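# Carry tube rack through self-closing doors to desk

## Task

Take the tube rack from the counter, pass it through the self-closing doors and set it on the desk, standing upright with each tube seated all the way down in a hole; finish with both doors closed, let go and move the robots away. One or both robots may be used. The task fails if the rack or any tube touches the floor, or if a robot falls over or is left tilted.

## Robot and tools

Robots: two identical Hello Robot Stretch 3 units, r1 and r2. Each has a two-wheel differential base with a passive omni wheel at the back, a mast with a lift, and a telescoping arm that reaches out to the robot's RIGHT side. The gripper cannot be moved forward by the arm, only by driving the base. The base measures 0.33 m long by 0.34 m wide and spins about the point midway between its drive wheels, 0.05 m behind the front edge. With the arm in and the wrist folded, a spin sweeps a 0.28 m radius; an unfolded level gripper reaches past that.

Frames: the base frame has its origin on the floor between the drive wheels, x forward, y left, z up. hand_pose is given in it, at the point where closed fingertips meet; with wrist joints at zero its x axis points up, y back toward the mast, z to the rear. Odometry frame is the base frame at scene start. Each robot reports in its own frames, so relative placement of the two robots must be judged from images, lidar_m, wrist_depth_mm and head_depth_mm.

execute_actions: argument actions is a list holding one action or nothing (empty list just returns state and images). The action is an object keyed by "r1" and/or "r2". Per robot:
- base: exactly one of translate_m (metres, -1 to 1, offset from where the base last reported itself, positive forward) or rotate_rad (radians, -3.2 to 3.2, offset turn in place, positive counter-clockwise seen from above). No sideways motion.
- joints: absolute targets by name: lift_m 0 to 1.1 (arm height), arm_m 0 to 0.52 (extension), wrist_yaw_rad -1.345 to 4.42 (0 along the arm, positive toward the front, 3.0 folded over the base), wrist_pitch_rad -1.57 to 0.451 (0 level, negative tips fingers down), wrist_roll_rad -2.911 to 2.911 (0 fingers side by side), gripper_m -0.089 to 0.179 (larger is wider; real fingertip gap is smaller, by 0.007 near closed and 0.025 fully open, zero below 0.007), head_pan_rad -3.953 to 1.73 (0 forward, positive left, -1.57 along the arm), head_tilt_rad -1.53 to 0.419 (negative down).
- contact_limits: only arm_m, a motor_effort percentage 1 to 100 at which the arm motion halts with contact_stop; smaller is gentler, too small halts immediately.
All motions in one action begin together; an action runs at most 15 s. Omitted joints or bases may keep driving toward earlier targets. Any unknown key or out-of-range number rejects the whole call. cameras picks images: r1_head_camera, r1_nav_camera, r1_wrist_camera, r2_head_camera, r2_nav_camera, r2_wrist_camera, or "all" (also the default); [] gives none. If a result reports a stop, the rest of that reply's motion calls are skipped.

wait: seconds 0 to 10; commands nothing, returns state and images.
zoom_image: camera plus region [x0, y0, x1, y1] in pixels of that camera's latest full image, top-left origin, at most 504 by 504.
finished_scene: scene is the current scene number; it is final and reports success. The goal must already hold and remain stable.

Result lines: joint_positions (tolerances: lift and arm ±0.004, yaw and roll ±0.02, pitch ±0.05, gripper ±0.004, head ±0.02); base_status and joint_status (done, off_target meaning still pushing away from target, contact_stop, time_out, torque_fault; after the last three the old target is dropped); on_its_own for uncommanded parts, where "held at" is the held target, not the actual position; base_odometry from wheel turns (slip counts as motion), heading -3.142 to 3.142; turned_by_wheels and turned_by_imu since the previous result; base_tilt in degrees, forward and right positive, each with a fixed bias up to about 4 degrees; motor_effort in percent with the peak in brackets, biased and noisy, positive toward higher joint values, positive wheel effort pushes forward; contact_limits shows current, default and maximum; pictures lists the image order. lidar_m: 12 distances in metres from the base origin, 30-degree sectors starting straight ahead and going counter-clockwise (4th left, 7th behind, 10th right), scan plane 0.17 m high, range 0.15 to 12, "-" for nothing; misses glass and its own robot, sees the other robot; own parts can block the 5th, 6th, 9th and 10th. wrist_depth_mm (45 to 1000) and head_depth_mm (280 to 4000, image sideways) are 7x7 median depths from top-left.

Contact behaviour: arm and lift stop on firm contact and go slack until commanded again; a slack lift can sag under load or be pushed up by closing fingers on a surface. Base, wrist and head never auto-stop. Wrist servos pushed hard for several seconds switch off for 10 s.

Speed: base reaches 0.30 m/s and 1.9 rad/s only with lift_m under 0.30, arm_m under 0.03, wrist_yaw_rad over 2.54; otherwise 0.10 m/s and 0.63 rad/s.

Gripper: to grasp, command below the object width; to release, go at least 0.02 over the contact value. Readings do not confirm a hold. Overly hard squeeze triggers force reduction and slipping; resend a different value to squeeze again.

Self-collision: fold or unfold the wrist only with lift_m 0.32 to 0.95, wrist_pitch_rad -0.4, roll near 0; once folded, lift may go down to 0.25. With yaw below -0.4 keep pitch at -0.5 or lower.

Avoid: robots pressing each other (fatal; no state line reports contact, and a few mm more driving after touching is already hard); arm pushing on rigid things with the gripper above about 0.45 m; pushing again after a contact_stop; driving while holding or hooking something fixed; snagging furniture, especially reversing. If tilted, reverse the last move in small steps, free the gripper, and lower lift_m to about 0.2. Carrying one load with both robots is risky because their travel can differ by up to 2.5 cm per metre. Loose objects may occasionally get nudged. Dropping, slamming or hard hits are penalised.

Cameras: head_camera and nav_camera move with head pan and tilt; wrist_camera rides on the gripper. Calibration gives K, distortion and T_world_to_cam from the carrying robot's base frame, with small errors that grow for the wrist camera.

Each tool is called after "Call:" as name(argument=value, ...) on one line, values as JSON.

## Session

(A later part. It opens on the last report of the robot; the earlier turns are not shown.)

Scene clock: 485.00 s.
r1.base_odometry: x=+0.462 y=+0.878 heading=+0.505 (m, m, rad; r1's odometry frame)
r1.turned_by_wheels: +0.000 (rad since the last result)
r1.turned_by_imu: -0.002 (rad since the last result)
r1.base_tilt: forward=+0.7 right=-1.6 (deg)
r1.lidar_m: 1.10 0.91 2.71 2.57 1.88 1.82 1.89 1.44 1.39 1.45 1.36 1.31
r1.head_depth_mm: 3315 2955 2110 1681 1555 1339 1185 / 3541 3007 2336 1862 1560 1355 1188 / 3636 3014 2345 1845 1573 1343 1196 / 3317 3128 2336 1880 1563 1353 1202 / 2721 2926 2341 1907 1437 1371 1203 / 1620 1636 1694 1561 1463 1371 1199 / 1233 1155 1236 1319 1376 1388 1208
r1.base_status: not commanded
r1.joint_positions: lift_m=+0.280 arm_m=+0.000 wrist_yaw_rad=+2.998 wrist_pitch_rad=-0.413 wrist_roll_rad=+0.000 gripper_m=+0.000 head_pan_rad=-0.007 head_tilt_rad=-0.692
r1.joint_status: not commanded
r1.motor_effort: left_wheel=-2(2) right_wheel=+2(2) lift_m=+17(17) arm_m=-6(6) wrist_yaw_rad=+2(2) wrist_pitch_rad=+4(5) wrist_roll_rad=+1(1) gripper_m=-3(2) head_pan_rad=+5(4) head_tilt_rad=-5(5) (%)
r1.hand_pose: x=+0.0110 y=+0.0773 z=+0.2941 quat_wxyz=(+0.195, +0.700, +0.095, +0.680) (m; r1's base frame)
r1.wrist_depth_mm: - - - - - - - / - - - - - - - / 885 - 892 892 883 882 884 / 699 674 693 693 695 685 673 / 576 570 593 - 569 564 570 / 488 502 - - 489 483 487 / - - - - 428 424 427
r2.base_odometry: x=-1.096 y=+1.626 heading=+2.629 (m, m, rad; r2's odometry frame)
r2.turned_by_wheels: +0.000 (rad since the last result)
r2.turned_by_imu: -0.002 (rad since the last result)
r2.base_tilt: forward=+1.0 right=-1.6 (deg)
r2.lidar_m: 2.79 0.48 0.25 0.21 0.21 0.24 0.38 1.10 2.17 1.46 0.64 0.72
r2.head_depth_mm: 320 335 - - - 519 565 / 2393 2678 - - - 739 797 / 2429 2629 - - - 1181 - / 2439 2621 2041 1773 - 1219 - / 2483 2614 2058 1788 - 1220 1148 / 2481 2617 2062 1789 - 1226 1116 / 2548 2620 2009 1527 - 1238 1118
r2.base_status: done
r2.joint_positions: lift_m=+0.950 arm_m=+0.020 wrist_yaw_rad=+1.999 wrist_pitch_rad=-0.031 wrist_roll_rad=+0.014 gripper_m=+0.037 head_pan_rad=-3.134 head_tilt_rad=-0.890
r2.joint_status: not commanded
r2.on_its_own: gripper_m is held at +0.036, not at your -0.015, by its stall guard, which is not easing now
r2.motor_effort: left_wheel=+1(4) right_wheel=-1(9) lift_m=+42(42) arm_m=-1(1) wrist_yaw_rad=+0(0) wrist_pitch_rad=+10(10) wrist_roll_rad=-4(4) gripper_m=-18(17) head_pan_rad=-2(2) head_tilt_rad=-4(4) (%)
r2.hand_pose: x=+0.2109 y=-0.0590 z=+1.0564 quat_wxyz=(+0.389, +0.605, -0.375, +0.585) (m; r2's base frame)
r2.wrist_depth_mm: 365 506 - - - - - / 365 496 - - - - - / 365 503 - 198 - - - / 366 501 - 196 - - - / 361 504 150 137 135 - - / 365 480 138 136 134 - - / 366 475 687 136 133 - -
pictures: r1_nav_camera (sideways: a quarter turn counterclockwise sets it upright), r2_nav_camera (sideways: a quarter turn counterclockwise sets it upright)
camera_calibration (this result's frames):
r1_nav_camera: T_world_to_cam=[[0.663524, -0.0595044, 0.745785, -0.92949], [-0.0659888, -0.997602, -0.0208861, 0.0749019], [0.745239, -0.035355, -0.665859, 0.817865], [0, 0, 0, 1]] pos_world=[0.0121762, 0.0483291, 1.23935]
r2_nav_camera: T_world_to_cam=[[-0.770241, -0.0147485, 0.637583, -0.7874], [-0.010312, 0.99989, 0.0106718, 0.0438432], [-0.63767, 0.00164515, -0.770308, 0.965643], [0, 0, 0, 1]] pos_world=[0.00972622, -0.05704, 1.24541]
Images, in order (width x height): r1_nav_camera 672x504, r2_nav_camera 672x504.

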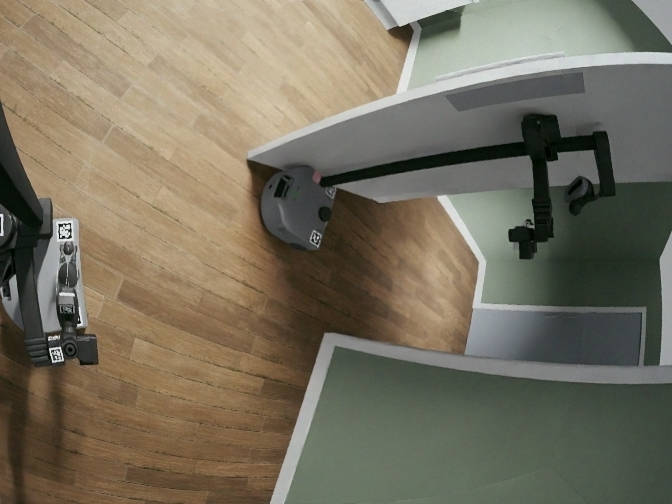

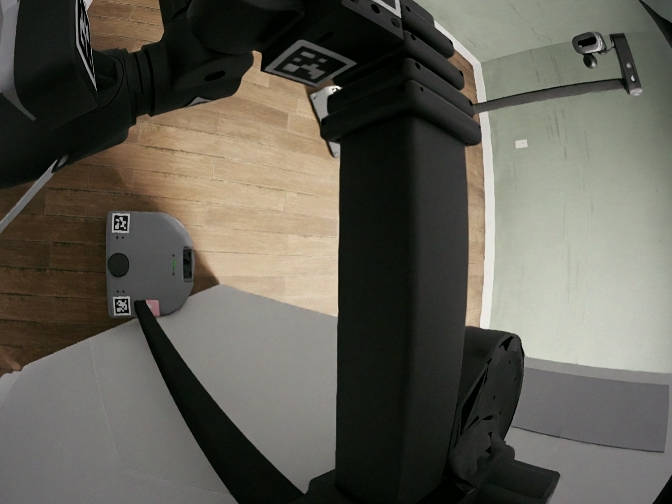

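Call:
execute_actions(actions=[{"r1":{"base":{"rotate_rad":-0.25}}}], cameras=[])

Call:
execute_actions(actions=[{"r1":{"base":{"translate_m":0.8}}}], cameras=[])

Call:
execute_actions(actions=[{"r1":{"base":{"rotate_rad":0.25},"joints":{"head_tilt_rad":-1.1}}}], cameras=["r1_nav_camera"])

Scene clock: 495.80 s.
r1.base_odometry: x=+0.462 y=+0.878 heading=+0.255 (m, m, rad; r1's odometry frame)
r1.turned_by_wheels: -0.250 (rad since the last result)
r1.turned_by_imu: -0.250 (rad since the last result)
r1.base_tilt: forward=+0.7 right=-1.5 (deg)
r1.lidar_m: 1.31 0.91 2.72 2.71 2.09 1.82 1.82 1.60 1.39 1.39 1.51 1.31
r1.head_depth_mm: 1129 1273 1430 1666 1566 1341 1184 / 1157 1304 1482 1728 1572 1348 1194 / 1196 1366 1532 1753 1573 1348 1194 / 3484 3067 2357 1896 1573 1361 1193 / 3494 3120 2334 1901 1594 1359 1213 / 3619 3094 2351 1922 1487 1374 1204 / 3052 2979 2359 1917 1400 1362 1212
r1.base_status: done
r1.joint_positions: lift_m=+0.280 arm_m=+0.000 wrist_yaw_rad=+2.998 wrist_pitch_rad=-0.413 wrist_roll_rad=+0.000 gripper_m=+0.000 head_pan_rad=-0.007 head_tilt_rad=-0.692
r1.joint_status: not commanded
r1.motor_effort: left_wheel=+1(10) right_wheel=-1(4) lift_m=+18(17) arm_m=-6(6) wrist_yaw_rad=+2(2) wrist_pitch_rad=+5(5) wrist_roll_rad=+1(1) gripper_m=-3(3) head_pan_rad=+4(4) head_tilt_rad=-5(5) (%)
r1.hand_pose: x=+0.0110 y=+0.0774 z=+0.2941 quat_wxyz=(+0.195, +0.700, +0.095, +0.680) (m; r1's base frame)
r1.wrist_depth_mm: - - - - - - 741 / - - - - - - 803 / 884 - 886 864 891 858 802 / 699 684 697 698 700 683 693 / 581 580 583 - 572 573 574 / 490 505 - - 482 484 489 / - - - - 424 425 421
r2.base_odometry: x=-1.096 y=+1.626 heading=+2.629 (m, m, rad; r2's odometry frame)
r2.turned_by_wheels: +0.000 (rad since the last result)
r2.turned_by_imu: +0.000 (rad since the last result)
r2.base_tilt: forward=+1.0 right=-1.6 (deg)
r2.lidar_m: 2.78 0.48 0.25 0.21 0.21 0.24 0.38 1.10 2.17 1.45 0.65 0.72
r2.head_depth_mm: 319 335 - - - 518 566 / 2409 2660 - - - 740 796 / 2436 2641 - - - 1180 - / 2463 2580 2056 1782 - 1216 - / 2460 2626 2061 1789 - 1216 1149 / 2504 2636 2061 1779 - 1222 1111 / 2529 2637 1898 1534 - 1239 1113
r2.base_status: not commanded
r2.joint_positions: lift_m=+0.950 arm_m=+0.020 wrist_yaw_rad=+1.999 wrist_pitch_rad=-0.031 wrist_roll_rad=+0.014 gripper_m=+0.037 head_pan_rad=-3.134 head_tilt_rad=-0.890
r2.joint_status: not commanded
r2.on_its_own: gripper_m is held at +0.036, not at your -0.015, by its stall guard, which is not easing now
r2.motor_effort: left_wheel=+1(1) right_wheel=-1(1) lift_m=+42(42) arm_m=-2(2) wrist_yaw_rad=+1(1) wrist_pitch_rad=+10(10) wrist_roll_rad=-4(4) gripper_m=-18(18) head_pan_rad=-2(4) head_tilt_rad=-4(4) (%)
r2.hand_pose: x=+0.2109 y=-0.0590 z=+1.0564 quat_wxyz=(+0.389, +0.605, -0.375, +0.585) (m; r2's base frame)
r2.wrist_depth_mm: 365 498 - - - - - / 364 501 - - - - - / 364 498 - 197 - - - / 363 494 - 196 - - - / 365 507 151 138 135 - - / 367 472 139 136 133 - - / 366 474 692 135 132 - -
pictures: none
No camera images: the call's "cameras" was empty. Leave "cameras" out to get every camera's image.

Scene clock: 500.23 s.
r1.base_odometry: x=+1.237 y=+1.080 heading=+0.255 (m, m, rad; r1's odometry frame)
r1.turned_by_wheels: +0.000 (rad since the last result)
r1.turned_by_imu: +0.007 (rad since the last result)
r1.base_tilt: forward=+0.8 right=-1.4 (deg)
r1.lidar_m: 0.58 0.96 0.47 0.62 2.96 2.58 2.59 1.85 1.61 1.06 0.63 0.53
r1.head_depth_mm: 462 497 549 644 768 955 1148 / 2572 2793 2234 777 829 1018 1160 / 2649 2892 2341 1872 1569 1355 1196 / 2769 2913 2347 1887 1577 1362 1195 / 2795 2974 2353 1911 1597 1366 1191 / 2870 3033 2352 1921 1602 1372 1202 / 2638 2734 2386 1890 1596 1387 1207
r1.base_status: done
r1.joint_positions: lift_m=+0.280 arm_m=+0.000 wrist_yaw_rad=+2.998 wrist_pitch_rad=-0.413 wrist_roll_rad=+0.000 gripper_m=+0.000 head_pan_rad=-0.007 head_tilt_rad=-0.692
r1.joint_status: not commanded
r1.motor_effort: left_wheel=+1(10) right_wheel=+0(4) lift_m=+17(17) arm_m=-6(6) wrist_yaw_rad=+1(1) wrist_pitch_rad=+5(5) wrist_roll_rad=+1(1) gripper_m=-2(2) head_pan_rad=+4(4) head_tilt_rad=-6(5) (%)
r1.hand_pose: x=+0.0110 y=+0.0774 z=+0.2941 quat_wxyz=(+0.195, +0.700, +0.095, +0.680) (m; r1's base frame)
r1.wrist_depth_mm: - - 590 629 671 732 831 / - - 665 691 720 823 926 / 890 - 709 541 539 848 887 / 702 692 685 461 440 692 684 / 576 579 591 - 485 567 573 / 490 499 - - 487 489 485 / - - - - 422 423 426
r2.base_odometry: x=-1.096 y=+1.626 heading=+2.629 (m, m, rad; r2's odometry frame)
r2.turned_by_wheels: +0.000 (rad since the last result)
r2.turned_by_imu: +0.000 (rad since the last result)
r2.base_tilt: forward=+1.0 right=-1.7 (deg)
r2.lidar_m: 2.78 0.48 0.25 0.21 0.21 0.24 0.38 2.86 0.41 0.47 0.65 0.72
r2.head_depth_mm: 319 335 - - - 518 565 / 2405 2650 - - - 740 797 / 2430 2633 - - - 1184 - / 2441 2583 2039 1782 - 1217 - / 2492 2612 2063 1788 - 1215 1147 / 2511 2617 2068 1788 - 1224 1097 / 2528 2624 2080 1805 - 1064 973
r2.base_status: not commanded
r2.joint_positions: lift_m=+0.950 arm_m=+0.020 wrist_yaw_rad=+1.999 wrist_pitch_rad=-0.031 wrist_roll_rad=+0.014 gripper_m=+0.037 head_pan_rad=-3.134 head_tilt_rad=-0.890
r2.joint_status: not commanded
r2.on_its_own: gripper_m is held at +0.036, not at your -0.015, by its stall guard, which is not easing now
r2.motor_effort: left_wheel=+1(1) right_wheel=-1(1) lift_m=+42(42) arm_m=-1(2) wrist_yaw_rad=+1(1) wrist_pitch_rad=+10(10) wrist_roll_rad=-4(4) gripper_m=-17(18) head_pan_rad=-2(2) head_tilt_rad=-4(4) (%)
r2.hand_pose: x=+0.2109 y=-0.0590 z=+1.0564 quat_wxyz=(+0.389, +0.605, -0.375, +0.585) (m; r2's base frame)
r2.wrist_depth_mm: 364 501 - - - - - / 363 498 - - - - - / 367 505 - 199 - - - / 366 502 - 196 - - - / 366 501 151 137 135 - - / 366 475 138 136 133 - - / 369 472 720 135 133 - -
pictures: none
No camera images: the call's "cameras" was empty. Leave "cameras" out to get every camera's image.

Scene clock: 501.30 s.
r1.base_odometry: x=+1.237 y=+1.080 heading=+0.505 (m, m, rad; r1's odometry frame)
r1.turned_by_wheels: +0.250 (rad since the last result)
r1.turned_by_imu: +0.248 (rad since the last result)
r1.base_tilt: forward=+0.8 right=-1.5 (deg)
r1.lidar_m: 2.11 0.47 0.47 0.62 2.68 2.59 2.27 1.67 1.61 0.77 0.57 0.53
r1.head_depth_mm: 1802 1645 1506 1073 1271 1193 1117 / 1829 1664 1505 1387 1288 1211 - / 1837 1660 1501 1392 1291 1213 - / 1832 1659 1524 1401 1297 1214 - / 1856 1678 1528 1406 1304 1208 - / 1874 1670 1538 1412 1151 1178 1140 / 1840 1691 1510 1420 1139 1094 1142
r1.base_status: done
r1.joint_positions: lift_m=+0.280 arm_m=+0.000 wrist_yaw_rad=+2.998 wrist_pitch_rad=-0.413 wrist_roll_rad=+0.000 gripper_m=+0.000 head_pan_rad=-0.006 head_tilt_rad=-1.086
r1.joint_status: all done
r1.motor_effort: left_wheel=-2(10) right_wheel=+3(5) lift_m=+17(17) arm_m=-6(6) wrist_yaw_rad=+2(1) wrist_pitch_rad=+5(5) wrist_roll_rad=+1(1) gripper_m=-3(3) head_pan_rad=+4(4) head_tilt_rad=-9(46) (%)
r1.hand_pose: x=+0.0110 y=+0.0774 z=+0.2941 quat_wxyz=(+0.195, +0.700, +0.095, +0.680) (m; r1's base frame)
r1.wrist_depth_mm: - - - 614 619 618 614 / - - - 668 659 668 680 / 875 - 886 731 534 540 757 / 704 684 698 638 441 422 690 / 569 574 593 - 463 419 570 / 491 504 - - 489 472 489 / - - - - 427 422 425
r2.base_odometry: x=-1.096 y=+1.626 heading=+2.629 (m, m, rad; r2's odometry frame)
r2.turned_by_wheels: +0.000 (rad since the last result)
r2.turned_by_imu: +0.000 (rad since the last result)
r2.base_tilt: forward=+1.0 right=-1.7 (deg)
r2.lidar_m: 2.78 0.48 0.25 0.21 0.21 0.24 0.38 2.86 0.45 0.47 0.65 0.72
r2.head_depth_mm: 320 335 - - - 518 566 / 2428 2658 - - - 741 797 / 2415 2650 - - - 1182 - / 2457 2591 2055 1781 - 1213 - / 2487 2630 2062 1785 - 1225 1145 / 2519 2647 2067 1793 - 1218 1106 / 2523 2642 2072 1807 - 1085 1009
r2.base_status: not commanded
r2.joint_positions: lift_m=+0.950 arm_m=+0.020 wrist_yaw_rad=+1.999 wrist_pitch_rad=-0.031 wrist_roll_rad=+0.014 gripper_m=+0.037 head_pan_rad=-3.134 head_tilt_rad=-0.890
r2.joint_status: not commanded
r2.on_its_own: gripper_m is held at +0.036, not at your -0.015, by its stall guard, which is not easing now
r2.motor_effort: left_wheel=+1(1) right_wheel=-1(1) lift_m=+42(42) arm_m=-2(1) wrist_yaw_rad=+1(0) wrist_pitch_rad=+11(10) wrist_roll_rad=-4(4) gripper_m=-17(18) head_pan_rad=-3(3) head_tilt_rad=-4(3) (%)
r2.hand_pose: x=+0.2109 y=-0.0590 z=+1.0564 quat_wxyz=(+0.389, +0.605, -0.375, +0.585) (m; r2's base frame)
r2.wrist_depth_mm: 363 506 - - - - - / 364 500 - - - - - / 362 490 - 199 - - - / 364 495 - 197 - - - / 367 496 151 137 135 - - / 368 477 139 136 133 - - / 365 481 694 136 133 - -
pictures: r1_nav_camera (sideways: a quarter turn counterclockwise sets it upright)
camera_calibration (this result's frames):
r1_nav_camera: T_world_to_cam=[[0.89894, -0.0609835, 0.433805, -0.524457], [-0.0693798, -0.997584, 0.003532, 0.0431284], [0.432542, -0.0332724, -0.901, 1.12549], [0, 0, 0, 1]] pos_world=[-0.0123749, 0.0484888, 1.24143]
Images, in order (width x height): r1_nav_camera 672x504.

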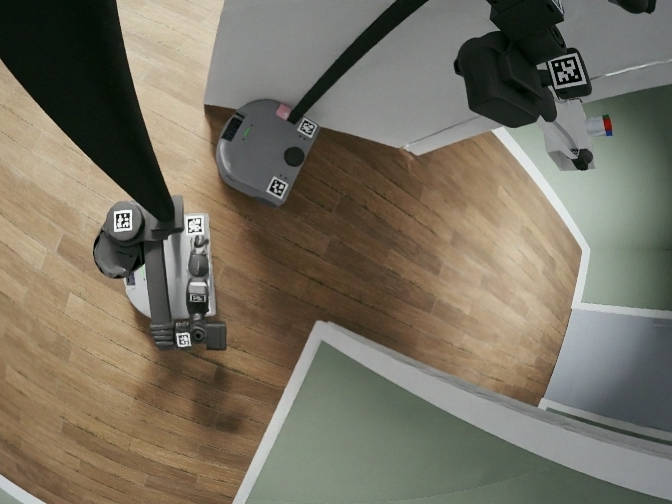

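Call:
execute_actions(actions=[{"r1":{"base":{"translate_m":-0.3}},"r2":{"base":{"translate_m":0.2}}}], cameras=[])

Call:
execute_actions(actions=[{"r2":{"base":{"rotate_rad":-0.5}}}], cameras=[])

Call:
execute_actions(actions=[{"r2":{"base":{"translate_m":-0.25}}}], cameras=["r1_nav_camera"])

Scene clock: 514.67 s.
r1.base_odometry: x=+0.974 y=+0.935 heading=+0.505 (m, m, rad; r1's odometry frame)
r1.turned_by_wheels: +0.000 (rad since the last result)
r1.turned_by_imu: -0.004 (rad since the last result)
r1.base_tilt: forward=+0.9 right=-1.5 (deg)
r1.lidar_m: 2.33 0.71 0.60 2.76 2.41 2.33 2.06 1.51 1.46 1.14 0.83 0.80
r1.head_depth_mm: 880 997 1218 1387 1292 1193 1121 / 1837 1648 1458 1389 1289 1208 - / 1835 1658 1510 1392 1299 1211 - / 1856 1657 1521 1406 1289 1209 - / 1838 1680 1527 1389 1295 1213 - / 1860 1681 1347 1285 1298 1216 1153 / 1861 1604 1322 1374 1308 1217 1140
r1.base_status: done
r1.joint_positions: lift_m=+0.280 arm_m=+0.000 wrist_yaw_rad=+2.998 wrist_pitch_rad=-0.413 wrist_roll_rad=+0.000 gripper_m=+0.000 head_pan_rad=-0.006 head_tilt_rad=-1.087
r1.joint_status: not commanded
r1.motor_effort: left_wheel=-2(10) right_wheel=+2(5) lift_m=+17(18) arm_m=-6(6) wrist_yaw_rad=+2(1) wrist_pitch_rad=+5(5) wrist_roll_rad=+1(1) gripper_m=-2(2) head_pan_rad=+4(4) head_tilt_rad=-9(10) (%)
r1.hand_pose: x=+0.0110 y=+0.0774 z=+0.2941 quat_wxyz=(+0.195, +0.700, +0.095, +0.680) (m; r1's base frame)
r1.wrist_depth_mm: - - - - - 568 597 / - - - - - 633 647 / 891 - 895 882 795 697 645 / 691 675 692 691 696 701 595 / 566 572 594 - 573 578 572 / 488 504 - - 491 486 487 / - - - - 424 425 425
r2.base_odometry: x=-1.270 y=+1.724 heading=+2.630 (m, m, rad; r2's odometry frame)
r2.turned_by_wheels: +0.000 (rad since the last result)
r2.turned_by_imu: +0.001 (rad since the last result)
r2.base_tilt: forward=+1.1 right=-1.7 (deg)
r2.lidar_m: 2.59 1.39 0.30 0.23 0.23 0.24 0.34 0.84 0.83 0.78 0.55 1.61
r2.head_depth_mm: 291 301 - - - 516 574 / 328 353 - - - 705 801 / 392 444 - - - 1072 - / 2544 2405 1932 1726 - 1221 - / 2690 2629 2048 1784 - 1218 1147 / 2703 2618 2066 1787 - 1223 1112 / 2727 2649 2075 1797 - 1239 1114
r2.base_status: done
r2.joint_positions: lift_m=+0.950 arm_m=+0.020 wrist_yaw_rad=+1.999 wrist_pitch_rad=-0.031 wrist_roll_rad=+0.014 gripper_m=+0.037 head_pan_rad=-3.134 head_tilt_rad=-0.890
r2.joint_status: not commanded
r2.on_its_own: gripper_m is held at +0.036, not at your -0.015, by its stall guard, which is not easing now
r2.motor_effort: left_wheel=+0(4) right_wheel=-2(4) lift_m=+42(42) arm_m=-2(2) wrist_yaw_rad=+1(1) wrist_pitch_rad=+10(11) wrist_roll_rad=-4(4) gripper_m=-18(17) head_pan_rad=-2(3) head_tilt_rad=-4(4) (%)
r2.hand_pose: x=+0.2109 y=-0.0590 z=+1.0564 quat_wxyz=(+0.389, +0.605, -0.375, +0.585) (m; r2's base frame)
r2.wrist_depth_mm: 437 - - - - - - / 441 - - - - - - / 442 - - 199 - - - / 447 - - 196 - - - / 457 - 151 137 134 - - / 450 566 139 136 133 - - / 437 564 - 135 133 - -
pictures: none
No camera images: the call's "cameras" was empty. Leave "cameras" out to get every camera's image.

Scene clock: 516.43 s.
r1.base_odometry: x=+0.974 y=+0.935 heading=+0.505 (m, m, rad; r1's odometry frame)
r1.turned_by_wheels: +0.000 (rad since the last result)
r1.turned_by_imu: +0.000 (rad since the last result)
r1.base_tilt: forward=+0.7 right=-1.5 (deg)
r1.lidar_m: 2.33 0.78 0.66 2.76 2.41 2.33 2.06 1.51 1.46 1.13 0.83 0.80
r1.head_depth_mm: 884 1001 1224 1385 1283 1190 1117 / 1823 1650 1444 1388 1288 1206 - / 1830 1659 1518 1403 1288 1205 - / 1843 1668 1501 1394 1304 1207 - / 1837 1682 1518 1398 1294 1216 - / 1859 1697 1326 1364 1302 1218 1144 / 1874 1614 1337 1364 1304 1211 1132
r1.base_status: not commanded
r1.joint_positions: lift_m=+0.280 arm_m=+0.000 wrist_yaw_rad=+2.998 wrist_pitch_rad=-0.413 wrist_roll_rad=+0.000 gripper_m=+0.000 head_pan_rad=-0.006 head_tilt_rad=-1.087
r1.joint_status: not commanded
r1.motor_effort: left_wheel=-2(2) right_wheel=+2(2) lift_m=+17(18) arm_m=-6(6) wrist_yaw_rad=+1(2) wrist_pitch_rad=+5(5) wrist_roll_rad=+1(1) gripper_m=-2(2) head_pan_rad=+4(5) head_tilt_rad=-8(8) (%)
r1.hand_pose: x=+0.0110 y=+0.0774 z=+0.2941 quat_wxyz=(+0.195, +0.700, +0.095, +0.680) (m; r1's base frame)
r1.wrist_depth_mm: - - - - - 621 638 / - - - - - 696 705 / 882 - 891 884 799 765 638 / 704 684 692 698 687 688 639 / 570 560 600 - 570 565 566 / 494 503 - - 489 488 490 / - - - - 427 426 425
r2.base_odometry: x=-1.270 y=+1.724 heading=+2.130 (m, m, rad; r2's odometry frame)
r2.turned_by_wheels: -0.500 (rad since the last result)
r2.turned_by_imu: -0.492 (rad since the last result)
r2.base_tilt: forward=+1.1 right=-1.7 (deg)
r2.lidar_m: 1.65 2.59 1.36 0.31 0.26 0.26 0.28 0.45 0.83 0.83 0.72 0.55
r2.head_depth_mm: - - - - - 542 647 / - - - - - 663 836 / - 298 - - - 843 - / 293 333 401 470 - 1161 - / 315 375 465 560 - 1221 1146 / 353 431 553 695 - 1222 1113 / 400 503 1942 1807 - 1241 1117
r2.base_status: done
r2.joint_positions: lift_m=+0.950 arm_m=+0.020 wrist_yaw_rad=+1.999 wrist_pitch_rad=-0.031 wrist_roll_rad=+0.014 gripper_m=+0.037 head_pan_rad=-3.134 head_tilt_rad=-0.890
r2.joint_status: not commanded
r2.on_its_own: gripper_m is held at +0.036, not at your -0.015, by its stall guard, which is not easing now
r2.motor_effort: left_wheel=+1(6) right_wheel=-5(11) lift_m=+42(42) arm_m=-2(2) wrist_yaw_rad=+1(2) wrist_pitch_rad=+11(10) wrist_roll_rad=-4(4) gripper_m=-18(18) head_pan_rad=-3(3) head_tilt_rad=-3(4) (%)
r2.hand_pose: x=+0.2109 y=-0.0590 z=+1.0564 quat_wxyz=(+0.389, +0.605, -0.375, +0.585) (m; r2's base frame)
r2.wrist_depth_mm: - - - - - - - / - - - - - - - / - - - 199 - - - / - - - 196 - - - / - - 151 137 134 - - / - - 139 136 134 - - / - - - 135 132 - -
pictures: none
No camera images: the call's "cameras" was empty. Leave "cameras" out to get every camera's image.

Scene clock: 519.93 s.
r1.base_odometry: x=+0.974 y=+0.935 heading=+0.505 (m, m, rad; r1's odometry frame)
r1.turned_by_wheels: +0.000 (rad since the last result)
r1.turned_by_imu: -0.001 (rad since the last result)
r1.base_tilt: forward=+0.7 right=-1.5 (deg)
r1.lidar_m: 2.33 0.80 0.95 2.75 2.41 2.33 2.06 1.51 1.46 1.13 0.83 0.80
r1.head_depth_mm: 878 995 1229 1376 1288 1203 1121 / 1831 1655 1460 1390 1286 1207 - / 1844 1657 1526 1398 1283 1210 - / 1836 1679 1530 1397 1295 1214 - / 1848 1666 1523 1415 1303 1213 - / 1846 1681 1529 1407 1306 1210 1141 / 1877 1616 1546 1287 1310 1220 1135
r1.base_status: not commanded
r1.joint_positions: lift_m=+0.280 arm_m=+0.000 wrist_yaw_rad=+2.998 wrist_pitch_rad=-0.413 wrist_roll_rad=+0.000 gripper_m=+0.000 head_pan_rad=-0.006 head_tilt_rad=-1.087
r1.joint_status: not commanded
r1.motor_effort: left_wheel=-2(2) right_wheel=+2(2) lift_m=+17(17) arm_m=-6(6) wrist_yaw_rad=+2(2) wrist_pitch_rad=+5(5) wrist_roll_rad=+1(1) gripper_m=-2(2) head_pan_rad=+4(4) head_tilt_rad=-8(8) (%)
r1.hand_pose: x=+0.0110 y=+0.0774 z=+0.2941 quat_wxyz=(+0.195, +0.700, +0.095, +0.680) (m; r1's base frame)
r1.wrist_depth_mm: - - - - 922 850 788 / - - - - 985 746 724 / 876 - 884 877 884 694 596 / 707 686 702 699 694 664 642 / 572 576 600 - 567 576 572 / 492 505 - - 485 486 487 / - - - - 424 423 421
r2.base_odometry: x=-1.137 y=+1.512 heading=+2.130 (m, m, rad; r2's odometry frame)
r2.turned_by_wheels: +0.000 (rad since the last result)
r2.turned_by_imu: -0.001 (rad since the last result)
r2.base_tilt: forward=+1.0 right=-1.7 (deg)
r2.lidar_m: 1.81 2.80 0.34 0.24 0.23 0.24 0.32 2.69 2.86 0.80 1.42 0.75
r2.head_depth_mm: - - - - - 515 580 / 299 321 - - - 684 805 / 343 391 - - - 993 - / 421 2335 1922 1735 - 1218 - / 2509 2598 2056 1787 - 1221 1148 / 2420 2605 2067 1794 - 1224 1112 / 2307 2558 2093 1787 - 1238 1117
r2.base_status: done
r2.joint_positions: lift_m=+0.950 arm_m=+0.020 wrist_yaw_rad=+1.999 wrist_pitch_rad=-0.031 wrist_roll_rad=+0.014 gripper_m=+0.037 head_pan_rad=-3.134 head_tilt_rad=-0.890
r2.joint_status: not commanded
r2.on_its_own: gripper_m is held at +0.036, not at your -0.015, by its stall guard, which is not easing now
r2.motor_effort: left_wheel=+2(4) right_wheel=-4(11) lift_m=+42(42) arm_m=-2(2) wrist_yaw_rad=+0(1) wrist_pitch_rad=+10(10) wrist_roll_rad=-4(4) gripper_m=-18(17) head_pan_rad=-2(2) head_tilt_rad=-4(4) (%)
r2.hand_pose: x=+0.2109 y=-0.0590 z=+1.0564 quat_wxyz=(+0.389, +0.605, -0.375, +0.585) (m; r2's base frame)
r2.wrist_depth_mm: - - - - - - - / - - - - - - - / 546 - - 198 - - 564 / 535 - - 196 - - 550 / 543 - 151 138 134 - 558 / 514 - 138 136 134 - 539 / 492 - - 135 132 - 560
pictures: r1_nav_camera (sideways: a quarter turn counterclockwise sets it upright)
camera_calibration (this result's frames):
r1_nav_camera: T_world_to_cam=[[0.899349, -0.0609861, 0.432957, -0.523355], [-0.0693764, -0.997584, 0.00359132, 0.0430511], [0.431692, -0.0332669, -0.901407, 1.12603], [0, 0, 0, 1]] pos_world=[-0.012432, 0.0484892, 1.24145]
Images, in order (width x height): r1_nav_camera 672x504.

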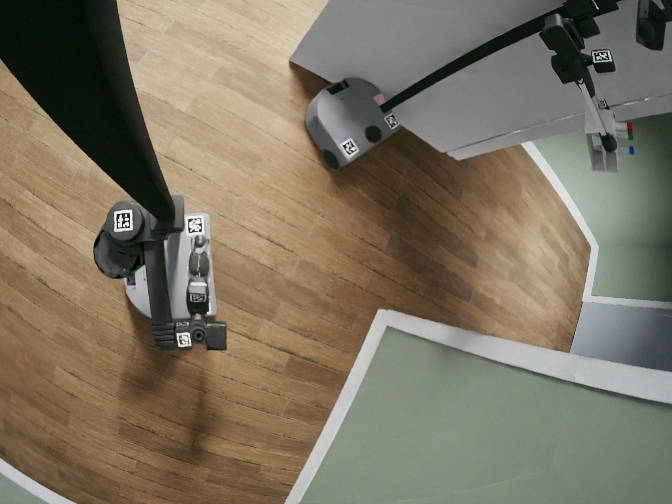

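Call:
execute_actions(actions=[{"r2":{"base":{"rotate_rad":0.3}}}], cameras=[])

Call:
execute_actions(actions=[{"r1":{"base":{"translate_m":0.45}}}], cameras=["r1_nav_camera"])

Scene clock: 525.83 s.
r1.base_odometry: x=+0.974 y=+0.935 heading=+0.505 (m, m, rad; r1's odometry frame)
r1.turned_by_wheels: +0.000 (rad since the last result)
r1.turned_by_imu: -0.001 (rad since the last result)
r1.base_tilt: forward=+0.9 right=-1.5 (deg)
r1.lidar_m: 2.33 0.80 0.91 2.77 2.40 2.33 2.06 1.51 1.46 1.13 0.83 0.80
r1.head_depth_mm: 883 995 1228 1386 1278 1196 1119 / 1822 1658 1456 1390 1288 1213 - / 1834 1647 1528 1390 1288 1210 - / 1834 1666 1516 1399 1291 1216 - / 1854 1671 1514 1418 1297 1208 - / 1867 1691 1540 1407 1310 1213 1146 / 1865 1617 1540 1273 1301 1220 1140
r1.base_status: not commanded
r1.joint_positions: lift_m=+0.280 arm_m=+0.000 wrist_yaw_rad=+2.998 wrist_pitch_rad=-0.413 wrist_roll_rad=+0.000 gripper_m=+0.000 head_pan_rad=-0.006 head_tilt_rad=-1.087
r1.joint_status: not commanded
r1.motor_effort: left_wheel=-2(2) right_wheel=+2(2) lift_m=+17(16) arm_m=-6(6) wrist_yaw_rad=+2(2) wrist_pitch_rad=+5(5) wrist_roll_rad=+1(1) gripper_m=-2(2) head_pan_rad=+4(4) head_tilt_rad=-9(9) (%)
r1.hand_pose: x=+0.0110 y=+0.0774 z=+0.2941 quat_wxyz=(+0.195, +0.700, +0.095, +0.680) (m; r1's base frame)
r1.wrist_depth_mm: - - - - 878 822 761 / - - - - 956 789 722 / 883 - 878 873 880 662 582 / 683 687 687 701 687 668 609 / 573 570 596 - 569 573 573 / 485 501 - - 487 487 487 / - - - - 425 423 423
r2.base_odometry: x=-1.137 y=+1.512 heading=+2.430 (m, m, rad; r2's odometry frame)
r2.turned_by_wheels: +0.300 (rad since the last result)
r2.turned_by_imu: +0.295 (rad since the last result)
r2.base_tilt: forward=+1.0 right=-1.7 (deg)
r2.lidar_m: 2.81 0.45 0.25 0.21 0.21 0.24 0.39 2.72 0.80 0.80 0.75 0.75
r2.head_depth_mm: 328 345 - - - 519 562 / 2382 2691 - - - 745 793 / 2481 2687 - - - 1184 - / 2429 2586 2043 1776 - 1210 - / 2399 2604 2047 1786 - 1219 1147 / 2385 2597 2067 1795 - 1224 1114 / 2361 2552 2085 1803 - 1238 1119
r2.base_status: done
r2.joint_positions: lift_m=+0.950 arm_m=+0.020 wrist_yaw_rad=+1.999 wrist_pitch_rad=-0.031 wrist_roll_rad=+0.014 gripper_m=+0.037 head_pan_rad=-3.134 head_tilt_rad=-0.890
r2.joint_status: not commanded
r2.on_its_own: gripper_m is held at +0.036, not at your -0.015, by its stall guard, which is not easing now
r2.motor_effort: left_wheel=-1(5) right_wheel=+0(5) lift_m=+42(42) arm_m=-2(1) wrist_yaw_rad=+1(0) wrist_pitch_rad=+11(10) wrist_roll_rad=-4(4) gripper_m=-18(18) head_pan_rad=-1(2) head_tilt_rad=-3(4) (%)
r2.hand_pose: x=+0.2109 y=-0.0590 z=+1.0564 quat_wxyz=(+0.389, +0.605, -0.375, +0.585) (m; r2's base frame)
r2.wrist_depth_mm: 352 473 - - - - - / 357 474 - - - - - / 350 475 - 198 - - - / 353 473 - 196 - - - / 349 479 150 137 135 - - / 357 456 138 136 133 - - / 357 457 656 135 132 - -
pictures: none
No camera images: the call's "cameras" was empty. Leave "cameras" out to get every camera's image.

Scene clock: 529.07 s.
r1.base_odometry: x=+1.368 y=+1.153 heading=+0.505 (m, m, rad; r1's odometry frame)
r1.turned_by_wheels: +0.000 (rad since the last result)
r1.turned_by_imu: +0.004 (rad since the last result)
r1.base_tilt: forward=+0.8 right=-1.4 (deg)
r1.lidar_m: 2.00 0.79 0.49 0.74 2.81 2.71 2.37 1.75 1.56 0.59 0.42 0.41
r1.head_depth_mm: 1802 1655 1518 1384 1147 1193 1127 / 1821 1660 1517 1375 1293 1207 - / 1860 1668 1512 1393 1289 1217 - / 1847 1660 1540 1407 1298 1213 - / 1842 1663 1529 1401 1295 1206 - / 1857 1693 1540 1414 1301 1212 1144 / 1865 1678 1520 1415 1302 1097 1138
r1.base_status: done
r1.joint_positions: lift_m=+0.280 arm_m=+0.000 wrist_yaw_rad=+2.998 wrist_pitch_rad=-0.413 wrist_roll_rad=+0.000 gripper_m=+0.000 head_pan_rad=-0.006 head_tilt_rad=-1.087
r1.joint_status: not commanded
r1.motor_effort: left_wheel=-2(7) right_wheel=+3(7) lift_m=+17(17) arm_m=-6(6) wrist_yaw_rad=+1(2) wrist_pitch_rad=+5(5) wrist_roll_rad=+1(1) gripper_m=-2(2) head_pan_rad=+4(4) head_tilt_rad=-8(8) (%)
r1.hand_pose: x=+0.0110 y=+0.0774 z=+0.2941 quat_wxyz=(+0.195, +0.700, +0.095, +0.680) (m; r1's base frame)
r1.wrist_depth_mm: - - 792 741 690 664 630 / - - - 768 723 718 681 / 880 - 878 532 568 786 743 / 694 677 690 542 589 695 679 / 573 576 601 - 552 576 573 / 492 505 - - 488 488 487 / - - - - 425 425 428
r2.base_odometry: x=-1.137 y=+1.512 heading=+2.430 (m, m, rad; r2's odometry frame)
r2.turned_by_wheels: +0.000 (rad since the last result)
r2.turned_by_imu: +0.000 (rad since the last result)
r2.base_tilt: forward=+1.0 right=-1.7 (deg)
r2.lidar_m: 2.81 0.45 0.25 0.21 0.21 0.24 0.39 2.72 2.45 0.43 0.50 0.75
r2.head_depth_mm: 328 344 - - - 519 562 / 2415 2671 - - - 746 794 / 2428 2676 - - - 1179 - / 2438 2596 2051 1772 - 1221 - / 2407 2604 2054 1779 - 1223 1148 / 2367 2600 2074 1788 - 1219 1111 / 2360 2570 2062 1789 - 1235 1115
r2.base_status: not commanded
r2.joint_positions: lift_m=+0.950 arm_m=+0.020 wrist_yaw_rad=+1.999 wrist_pitch_rad=-0.031 wrist_roll_rad=+0.014 gripper_m=+0.037 head_pan_rad=-3.134 head_tilt_rad=-0.890
r2.joint_status: not commanded
r2.on_its_own: gripper_m is held at +0.036, not at your -0.015, by its stall guard, which is not easing now
r2.motor_effort: left_wheel=-1(1) right_wheel=+1(1) lift_m=+42(42) arm_m=-2(2) wrist_yaw_rad=+0(0) wrist_pitch_rad=+10(10) wrist_roll_rad=-4(4) gripper_m=-17(17) head_pan_rad=-3(3) head_tilt_rad=-4(4) (%)
r2.hand_pose: x=+0.2109 y=-0.0590 z=+1.0564 quat_wxyz=(+0.389, +0.605, -0.375, +0.585) (m; r2's base frame)
r2.wrist_depth_mm: 350 474 - - - - - / 356 478 - - - - - / 351 485 - 199 - - - / 352 478 - 196 - - - / 354 480 150 137 134 - - / 354 465 139 136 133 - - / 357 459 666 135 133 - -
pictures: r1_nav_camera (sideways: a quarter turn counterclockwise sets it upright)
camera_calibration (this result's frames):
r1_nav_camera: T_world_to_cam=[[0.899441, -0.0609869, 0.432766, -0.523106], [-0.069376, -0.997584, 0.0036047, 0.0430337], [0.4315, -0.0332658, -0.901499, 1.12615], [0, 0, 0, 1]] pos_world=[-0.0124448, 0.0484893, 1.24145]
Images, in order (width x height): r1_nav_camera 672x504.

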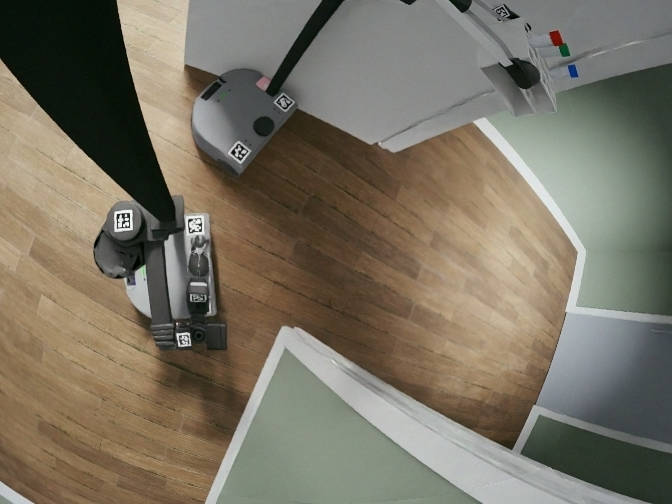

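Call:
execute_actions(actions=[{"r1":{"base":{"rotate_rad":0.25}}}], cameras=[])

Call:
execute_actions(actions=[{"r1":{"base":{"translate_m":0.2}}}], cameras=["r1_nav_camera"])

Scene clock: 536.20 s.
r1.base_odometry: x=+1.368 y=+1.153 heading=+0.755 (m, m, rad; r1's odometry frame)
r1.turned_by_wheels: +0.250 (rad since the last result)
r1.turned_by_imu: +0.247 (rad since the last result)
r1.base_tilt: forward=+0.8 right=-1.5 (deg)
r1.lidar_m: 0.96 0.51 0.49 0.79 2.72 2.71 1.96 1.69 0.84 0.48 0.41 2.76
r1.head_depth_mm: 1818 1660 1503 1384 1285 1195 1113 / 1829 1655 1511 1384 1283 1205 - / 1843 1658 1525 1398 1289 1203 - / 1849 1670 1520 1400 1300 1213 - / 1839 1691 1537 1413 1302 1207 - / 1773 1273 1445 1408 1308 1203 1142 / 957 1055 1209 1377 1145 1177 1140
r1.base_status: done
r1.joint_positions: lift_m=+0.280 arm_m=+0.000 wrist_yaw_rad=+2.998 wrist_pitch_rad=-0.413 wrist_roll_rad=+0.000 gripper_m=+0.000 head_pan_rad=-0.006 head_tilt_rad=-1.087
r1.joint_status: not commanded
r1.motor_effort: left_wheel=-2(9) right_wheel=+2(6) lift_m=+17(18) arm_m=-6(6) wrist_yaw_rad=+2(2) wrist_pitch_rad=+5(5) wrist_roll_rad=+1(1) gripper_m=-2(2) head_pan_rad=+4(4) head_tilt_rad=-8(8) (%)
r1.hand_pose: x=+0.0110 y=+0.0774 z=+0.2941 quat_wxyz=(+0.195, +0.700, +0.095, +0.680) (m; r1's base frame)
r1.wrist_depth_mm: - - - 806 717 620 581 / - - - 905 732 660 618 / 874 - 890 798 534 562 672 / 696 684 696 664 486 640 678 / 570 572 592 - 532 570 568 / 486 507 - - 488 487 485 / - - - - 426 423 428
r2.base_odometry: x=-1.137 y=+1.512 heading=+2.430 (m, m, rad; r2's odometry frame)
r2.turned_by_wheels: +0.000 (rad since the last result)
r2.turned_by_imu: +0.000 (rad since the last result)
r2.base_tilt: forward=+1.0 right=-1.6 (deg)
r2.lidar_m: 2.80 0.45 0.25 0.21 0.21 0.24 0.39 2.72 2.45 0.47 0.50 0.76
r2.head_depth_mm: 328 345 - - - 518 563 / 2390 2691 - - - 747 793 / 2468 2694 - - - 1182 - / 2449 2603 2043 1777 - 1215 - / 2418 2622 2065 1780 - 1214 1149 / 2356 2584 2069 1781 - 1221 1114 / 2347 2560 2064 1804 - 1240 1117
r2.base_status: not commanded
r2.joint_positions: lift_m=+0.950 arm_m=+0.020 wrist_yaw_rad=+1.999 wrist_pitch_rad=-0.031 wrist_roll_rad=+0.014 gripper_m=+0.037 head_pan_rad=-3.134 head_tilt_rad=-0.890
r2.joint_status: not commanded
r2.on_its_own: gripper_m is held at +0.036, not at your -0.015, by its stall guard, which is not easing now
r2.motor_effort: left_wheel=-1(1) right_wheel=+1(1) lift_m=+42(42) arm_m=-1(1) wrist_yaw_rad=+0(0) wrist_pitch_rad=+10(10) wrist_roll_rad=-4(4) gripper_m=-18(16) head_pan_rad=-3(3) head_tilt_rad=-4(4) (%)
r2.hand_pose: x=+0.2109 y=-0.0590 z=+1.0564 quat_wxyz=(+0.389, +0.605, -0.375, +0.585) (m; r2's base frame)
r2.wrist_depth_mm: 348 476 - - - - - / 353 478 - - - - - / 351 473 - 199 - - - / 354 480 - 197 - - - / 352 480 151 137 134 - - / 352 456 138 135 133 - - / 358 457 656 135 133 - -
pictures: none
No camera images: the call's "cameras" was empty. Leave "cameras" out to get every camera's image.

Scene clock: 538.73 s.
r1.base_odometry: x=+1.513 y=+1.290 heading=+0.755 (m, m, rad; r1's odometry frame)
r1.turned_by_wheels: +0.000 (rad since the last result)
r1.turned_by_imu: +0.001 (rad since the last result)
r1.base_tilt: forward=+0.9 right=-1.5 (deg)
r1.lidar_m: 1.49 0.62 0.39 0.66 2.86 2.86 2.12 1.83 0.56 0.34 0.43 2.58
r1.head_depth_mm: 1835 1656 1504 1386 1281 1201 1116 / 1830 1640 1512 1394 1293 1205 - / 1847 1665 1512 1396 1286 1196 - / 1844 1667 1527 1406 1294 1214 - / 1765 1669 1521 1404 1298 1204 - / 1654 1661 1248 1368 1297 1212 1144 / 824 909 1015 1197 1289 1063 1105
r1.base_status: done
r1.joint_positions: lift_m=+0.280 arm_m=+0.000 wrist_yaw_rad=+2.998 wrist_pitch_rad=-0.413 wrist_roll_rad=+0.000 gripper_m=+0.000 head_pan_rad=-0.006 head_tilt_rad=-1.087
r1.joint_status: not commanded
r1.motor_effort: left_wheel=-2(8) right_wheel=+3(8) lift_m=+17(17) arm_m=-6(6) wrist_yaw_rad=+2(2) wrist_pitch_rad=+5(5) wrist_roll_rad=+1(1) gripper_m=-2(2) head_pan_rad=+4(4) head_tilt_rad=-8(9) (%)
r1.hand_pose: x=+0.0110 y=+0.0774 z=+0.2941 quat_wxyz=(+0.195, +0.700, +0.095, +0.680) (m; r1's base frame)
r1.wrist_depth_mm: - - - 674 584 534 492 / - - - 708 627 580 523 / 881 - 563 537 572 620 561 / 700 678 515 445 607 663 609 / 576 578 569 - 574 572 570 / 488 501 - - 483 488 490 / - - - - 420 422 422
r2.base_odometry: x=-1.137 y=+1.512 heading=+2.430 (m, m, rad; r2's odometry frame)
r2.turned_by_wheels: +0.000 (rad since the last result)
r2.turned_by_imu: +0.000 (rad since the last result)
r2.base_tilt: forward=+1.0 right=-1.7 (deg)
r2.lidar_m: 2.81 0.45 0.25 0.21 0.21 0.24 0.39 2.72 2.45 0.32 0.32 0.76
r2.head_depth_mm: 328 345 - - - 519 561 / 2380 2677 - - - 747 793 / 2458 2672 - - - 1188 - / 2450 2579 2044 1783 - 1218 - / 2404 2604 2041 1789 - 1220 1144 / 2366 2588 2073 1791 - 1227 1111 / 2346 2572 2070 1792 - 1240 1109
r2.base_status: not commanded
r2.joint_positions: lift_m=+0.950 arm_m=+0.020 wrist_yaw_rad=+1.999 wrist_pitch_rad=-0.031 wrist_roll_rad=+0.014 gripper_m=+0.037 head_pan_rad=-3.134 head_tilt_rad=-0.890
r2.joint_status: not commanded
r2.on_its_own: gripper_m is held at +0.036, not at your -0.015, by its stall guard, which is not easing now
r2.motor_effort: left_wheel=-1(1) right_wheel=+1(1) lift_m=+42(42) arm_m=-1(1) wrist_yaw_rad=+1(1) wrist_pitch_rad=+10(10) wrist_roll_rad=-4(4) gripper_m=-17(17) head_pan_rad=-1(3) head_tilt_rad=-4(4) (%)
r2.hand_pose: x=+0.2109 y=-0.0590 z=+1.0564 quat_wxyz=(+0.389, +0.605, -0.375, +0.585) (m; r2's base frame)
r2.wrist_depth_mm: 353 477 - - - - - / 357 478 - - - - - / 353 480 - 198 - - - / 355 483 - 197 - - - / 353 485 150 138 135 - - / 355 456 138 136 133 - - / 353 456 674 135 133 - -
pictures: r1_nav_camera (sideways: a quarter turn counterclockwise sets it upright)
camera_calibration (this result's frames):
r1_nav_camera: T_world_to_cam=[[0.899482, -0.0609477, 0.432685, -0.523002], [-0.0693319, -0.997587, 0.00361031, 0.0430261], [0.431421, -0.0332463, -0.901538, 1.1262], [0, 0, 0, 1]] pos_world=[-0.0124523, 0.0484885, 1.24145]
Images, in order (width x height): r1_nav_camera 672x504.

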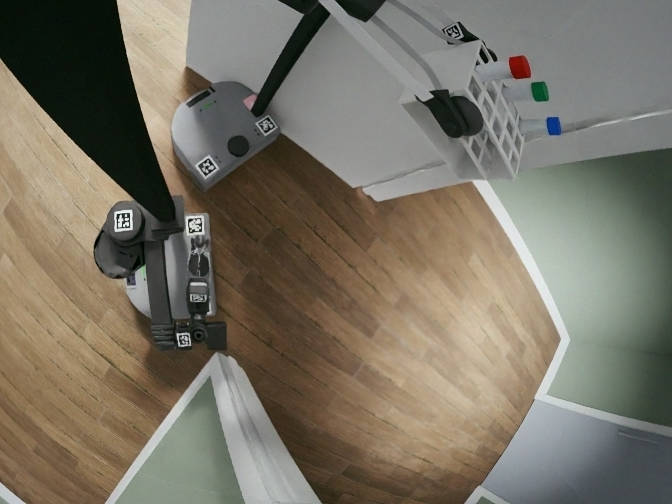

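Call:
execute_actions(actions=[{"r1":{"base":{"rotate_rad":-0.12}}}], cameras=[])

Call:
execute_actions(actions=[{"r1":{"base":{"translate_m":0.25}}}], cameras=["r1_nav_camera"])

Scene clock: 543.77 s.
r1.base_odometry: x=+1.513 y=+1.290 heading=+0.635 (m, m, rad; r1's odometry frame)
r1.turned_by_wheels: -0.120 (rad since the last result)
r1.turned_by_imu: -0.120 (rad since the last result)
r1.base_tilt: forward=+0.8 right=-1.4 (deg)
r1.lidar_m: 1.61 0.64 0.39 0.39 2.89 2.85 2.29 1.85 0.71 0.34 0.36 2.60
r1.head_depth_mm: 1826 1659 1501 1386 1285 1195 1116 / 1808 1647 1518 1388 1292 1217 - / 1829 1664 1528 1395 1297 1212 - / 1836 1671 1527 1400 1293 1211 - / 1857 1668 1529 1398 1293 1215 - / 1782 1690 1537 1401 1298 1215 1137 / 1635 1665 1124 1263 1304 1167 1015
r1.base_status: done
r1.joint_positions: lift_m=+0.280 arm_m=+0.000 wrist_yaw_rad=+2.998 wrist_pitch_rad=-0.413 wrist_roll_rad=+0.000 gripper_m=+0.000 head_pan_rad=-0.006 head_tilt_rad=-1.087
r1.joint_status: not commanded
r1.motor_effort: left_wheel=+2(8) right_wheel=-2(2) lift_m=+17(17) arm_m=-6(6) wrist_yaw_rad=+2(2) wrist_pitch_rad=+5(5) wrist_roll_rad=+1(1) gripper_m=-2(3) head_pan_rad=+4(5) head_tilt_rad=-8(8) (%)
r1.hand_pose: x=+0.0110 y=+0.0774 z=+0.2941 quat_wxyz=(+0.195, +0.700, +0.095, +0.680) (m; r1's base frame)
r1.wrist_depth_mm: - - 703 643 586 540 507 / - - 779 679 640 585 544 / 887 - 537 536 659 642 581 / 700 678 456 457 664 658 640 / 565 570 519 - 575 574 566 / 490 508 - - 490 484 491 / - - - - 426 426 424
r2.base_odometry: x=-1.137 y=+1.512 heading=+2.430 (m, m, rad; r2's odometry frame)
r2.turned_by_wheels: +0.000 (rad since the last result)
r2.turned_by_imu: +0.000 (rad since the last result)
r2.base_tilt: forward=+0.9 right=-1.6 (deg)
r2.lidar_m: 2.81 0.45 0.25 0.21 0.21 0.24 0.39 2.71 2.45 0.31 0.30 0.76
r2.head_depth_mm: 328 345 - - - 519 561 / 2390 2667 - - - 745 793 / 2465 2679 - - - 1184 - / 2444 2600 2043 1775 - 1217 - / 2405 2600 2068 1772 - 1222 1150 / 2383 2606 2062 1792 - 1225 1110 / 2346 2545 2074 1798 - 1237 1115
r2.base_status: not commanded
r2.joint_positions: lift_m=+0.950 arm_m=+0.020 wrist_yaw_rad=+1.999 wrist_pitch_rad=-0.031 wrist_roll_rad=+0.014 gripper_m=+0.037 head_pan_rad=-3.134 head_tilt_rad=-0.890
r2.joint_status: not commanded
r2.on_its_own: gripper_m is held at +0.036, not at your -0.015, by its stall guard, which is not easing now
r2.motor_effort: left_wheel=-1(1) right_wheel=+1(1) lift_m=+42(42) arm_m=-1(2) wrist_yaw_rad=+1(0) wrist_pitch_rad=+11(10) wrist_roll_rad=-4(4) gripper_m=-18(18) head_pan_rad=-3(4) head_tilt_rad=-3(4) (%)
r2.hand_pose: x=+0.2109 y=-0.0590 z=+1.0564 quat_wxyz=(+0.389, +0.605, -0.375, +0.585) (m; r2's base frame)
r2.wrist_depth_mm: 349 471 - - - - - / 355 481 - - - - - / 353 480 - 199 - - - / 353 481 - 197 - - - / 356 483 151 137 135 - - / 356 463 139 136 133 - - / 354 452 656 135 133 - -
pictures: none
No camera images: the call's "cameras" was empty. Leave "cameras" out to get every camera's image.

Scene clock: 546.03 s.
r1.base_odometry: x=+1.715 y=+1.438 heading=+0.635 (m, m, rad; r1's odometry frame)
r1.turned_by_wheels: +0.000 (rad since the last result)
r1.turned_by_imu: +0.002 (rad since the last result)
r1.base_tilt: forward=+0.8 right=-1.6 (deg)
r1.lidar_m: 1.42 0.51 0.49 0.43 0.40 3.03 2.48 2.00 0.38 0.40 1.61 2.42
r1.head_depth_mm: 1807 1654 1499 1395 1289 1202 1118 / 1828 1662 1508 1388 1286 1210 - / 1828 1657 1517 1395 1295 1207 - / 1837 1673 1526 1400 1293 1213 - / 1774 1665 1538 1396 1293 1216 - / 1590 1649 1529 1416 1315 1210 1136 / 1433 1574 1537 1066 1193 1213 1141
r1.base_status: done
r1.joint_positions: lift_m=+0.280 arm_m=+0.000 wrist_yaw_rad=+2.998 wrist_pitch_rad=-0.413 wrist_roll_rad=+0.000 gripper_m=+0.000 head_pan_rad=-0.006 head_tilt_rad=-1.087
r1.joint_status: not commanded
r1.motor_effort: left_wheel=+1(9) right_wheel=-2(3) lift_m=+17(17) arm_m=-6(6) wrist_yaw_rad=+2(2) wrist_pitch_rad=+5(5) wrist_roll_rad=+1(1) gripper_m=-2(2) head_pan_rad=+4(4) head_tilt_rad=-9(8) (%)
r1.hand_pose: x=+0.0110 y=+0.0774 z=+0.2941 quat_wxyz=(+0.195, +0.700, +0.095, +0.680) (m; r1's base frame)
r1.wrist_depth_mm: - - 549 516 478 441 426 / - - 612 573 518 477 461 / 538 - 566 631 566 528 497 / 422 414 566 671 626 573 573 / 401 417 574 - 572 578 571 / 489 446 - - 489 485 484 / - - - - 427 423 421
r2.base_odometry: x=-1.137 y=+1.512 heading=+2.430 (m, m, rad; r2's odometry frame)
r2.turned_by_wheels: +0.000 (rad since the last result)
r2.turned_by_imu: +0.000 (rad since the last result)
r2.base_tilt: forward=+1.0 right=-1.7 (deg)
r2.lidar_m: 2.81 0.45 0.25 0.21 0.21 0.24 0.39 2.72 2.45 2.23 0.76 0.27
r2.head_depth_mm: 328 345 - - - 520 562 / 2376 2683 - - - 748 793 / 2475 2683 - - - 1183 - / 2444 2587 2046 1775 - 1222 - / 2403 2595 2068 1786 - 1226 1147 / 2407 2584 2056 1794 - 1224 1114 / 2352 2562 2070 1802 - 1237 1115
r2.base_status: not commanded
r2.joint_positions: lift_m=+0.950 arm_m=+0.020 wrist_yaw_rad=+2.002 wrist_pitch_rad=-0.031 wrist_roll_rad=+0.014 gripper_m=+0.037 head_pan_rad=-3.134 head_tilt_rad=-0.890
r2.joint_status: not commanded
r2.on_its_own: gripper_m is held at +0.036, not at your -0.015, by its stall guard, which is not easing now
r2.motor_effort: left_wheel=-1(1) right_wheel=+1(1) lift_m=+42(42) arm_m=-1(1) wrist_yaw_rad=-1(2) wrist_pitch_rad=+10(10) wrist_roll_rad=-3(4) gripper_m=-18(18) head_pan_rad=-1(2) head_tilt_rad=-4(4) (%)
r2.hand_pose: x=+0.2107 y=-0.0584 z=+1.0564 quat_wxyz=(+0.388, +0.605, -0.374, +0.585) (m; r2's base frame)
r2.wrist_depth_mm: 345 465 - - - 135 - / 353 482 - - - 138 - / 348 471 - 198 - 144 - / 350 472 - 195 - 148 - / 356 475 152 137 134 152 - / 355 457 138 136 133 160 - / 354 459 664 135 133 165 -
pictures: r1_nav_camera (sideways: a quarter turn counterclockwise sets it upright)
camera_calibration (this result's frames):
r1_nav_camera: T_world_to_cam=[[0.899502, -0.0609255, 0.432647, -0.522952], [-0.0693069, -0.997589, 0.00361299, 0.0430225], [0.431384, -0.0332353, -0.901556, 1.12622], [0, 0, 0, 1]] pos_world=[-0.0124561, 0.048488, 1.24145]
Images, in order (width x height): r1_nav_camera 672x504.

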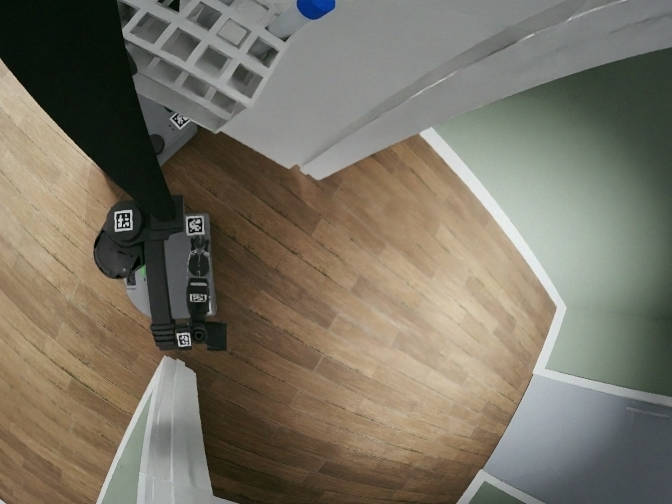

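Call:
execute_actions(actions=[{"r2":{"joints":{"wrist_yaw_rad":2.3}}}], cameras=["r1_nav_camera","r2_nav_camera"])

Scene clock: 549.43 s.
r1.base_odometry: x=+1.715 y=+1.438 heading=+0.635 (m, m, rad; r1's odometry frame)
r1.turned_by_wheels: +0.000 (rad since the last result)
r1.turned_by_imu: -0.001 (rad since the last result)
r1.base_tilt: forward=+0.8 right=-1.4 (deg)
r1.lidar_m: 1.41 0.51 0.49 0.43 0.40 3.04 2.48 2.01 0.38 0.40 1.61 2.42
r1.head_depth_mm: 1816 1643 1510 1385 1285 1190 1115 / 1836 1646 1514 1395 1288 1211 - / 1827 1658 1524 1402 1293 1200 - / 1833 1663 1534 1394 1294 1215 - / 1762 1664 1529 1407 1304 1209 - / 1595 1648 1532 1415 1299 1218 1145 / 1430 1602 1540 1062 1201 1214 1134
r1.base_status: not commanded
r1.joint_positions: lift_m=+0.280 arm_m=+0.000 wrist_yaw_rad=+2.998 wrist_pitch_rad=-0.413 wrist_roll_rad=+0.000 gripper_m=+0.000 head_pan_rad=-0.006 head_tilt_rad=-1.087
r1.joint_status: not commanded
r1.motor_effort: left_wheel=+1(1) right_wheel=-1(1) lift_m=+17(17) arm_m=-6(6) wrist_yaw_rad=+1(2) wrist_pitch_rad=+5(5) wrist_roll_rad=+1(1) gripper_m=-3(2) head_pan_rad=+4(4) head_tilt_rad=-8(8) (%)
r1.hand_pose: x=+0.0110 y=+0.0774 z=+0.2941 quat_wxyz=(+0.195, +0.700, +0.095, +0.680) (m; r1's base frame)
r1.wrist_depth_mm: - - 551 521 479 439 421 / - - 597 567 517 477 463 / 546 - 567 625 563 522 499 / 428 420 571 667 622 579 575 / 403 418 574 - 568 571 574 / 490 448 - - 486 484 483 / - - - - 422 420 423
r2.base_odometry: x=-1.137 y=+1.512 heading=+2.430 (m, m, rad; r2's odometry frame)
r2.turned_by_wheels: +0.000 (rad since the last result)
r2.turned_by_imu: +0.000 (rad since the last result)
r2.base_tilt: forward=+0.9 right=-1.6 (deg)
r2.lidar_m: 2.81 0.45 0.25 0.21 0.21 0.24 0.39 2.72 2.44 2.23 0.76 0.27
r2.head_depth_mm: 328 345 - - - 520 563 / 2394 2665 - - - 747 792 / 2461 2663 - - - 1179 - / 2409 2598 2033 1782 - 1220 - / 2418 2594 2055 1780 - 1219 1149 / 2370 2584 2066 1795 - 1221 1112 / 2327 2548 2073 1802 - 1237 1116
r2.base_status: not commanded
r2.joint_positions: lift_m=+0.950 arm_m=+0.020 wrist_yaw_rad=+2.297 wrist_pitch_rad=-0.031 wrist_roll_rad=+0.014 gripper_m=+0.037 head_pan_rad=-3.134 head_tilt_rad=-0.890
r2.joint_status: all done
r2.on_its_own: gripper_m is held at +0.036, not at your -0.015, by its stall guard, which is not easing now
r2.motor_effort: left_wheel=-1(1) right_wheel=+1(1) lift_m=+42(43) arm_m=-1(2) wrist_yaw_rad=+2(6) wrist_pitch_rad=+10(10) wrist_roll_rad=-3(4) gripper_m=-17(18) head_pan_rad=-3(2) head_tilt_rad=-4(4) (%)
r2.hand_pose: x=+0.1696 y=+0.0044 z=+1.0564 quat_wxyz=(+0.298, +0.654, -0.281, +0.636) (m; r2's base frame)
r2.wrist_depth_mm: 265 320 435 - - - - / 266 327 444 - - - - / 271 328 452 200 - - - / 274 337 453 196 - - - / 274 343 150 138 134 - - / 279 333 139 136 133 - - / 281 333 411 135 132 - -
pictures: r1_nav_camera (sideways: a quarter turn counterclockwise sets it upright), r2_nav_camera (sideways: a quarter turn counterclockwise sets it upright)
camera_calibration (this result's frames):
r1_nav_camera: T_world_to_cam=[[0.899503, -0.0609246, 0.432647, -0.522952], [-0.0693059, -0.997589, 0.00361302, 0.0430224], [0.431383, -0.0332349, -0.901556, 1.12622], [0, 0, 0, 1]] pos_world=[-0.0124562, 0.048488, 1.24145]
r2_nav_camera: T_world_to_cam=[[-0.770241, -0.0147487, 0.637583, -0.7874], [-0.0103122, 0.99989, 0.0106718, 0.0438432], [-0.63767, 0.001645, -0.770308, 0.965643], [0, 0, 0, 1]] pos_world=[0.00972625, -0.05704, 1.24541]
Images, in order (width x height): r1_nav_camera 672x504, r2_nav_camera 672x504.

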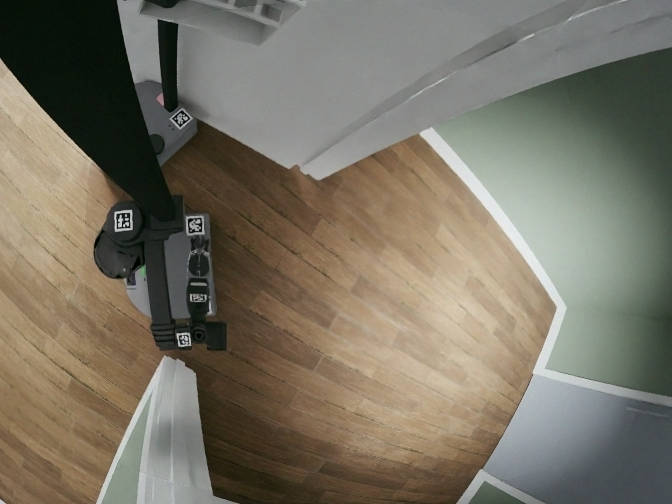

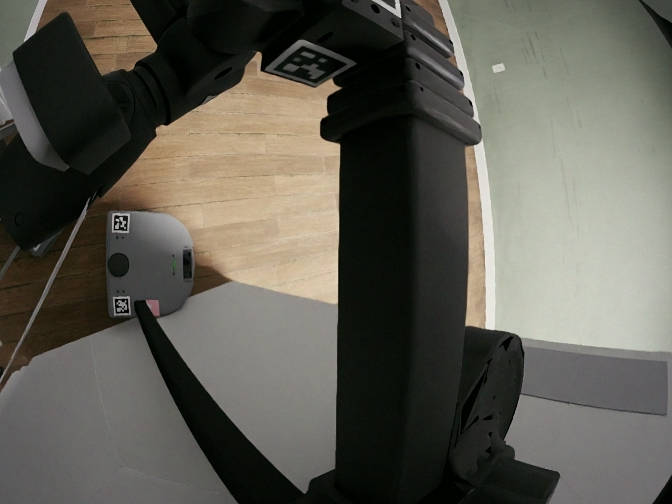

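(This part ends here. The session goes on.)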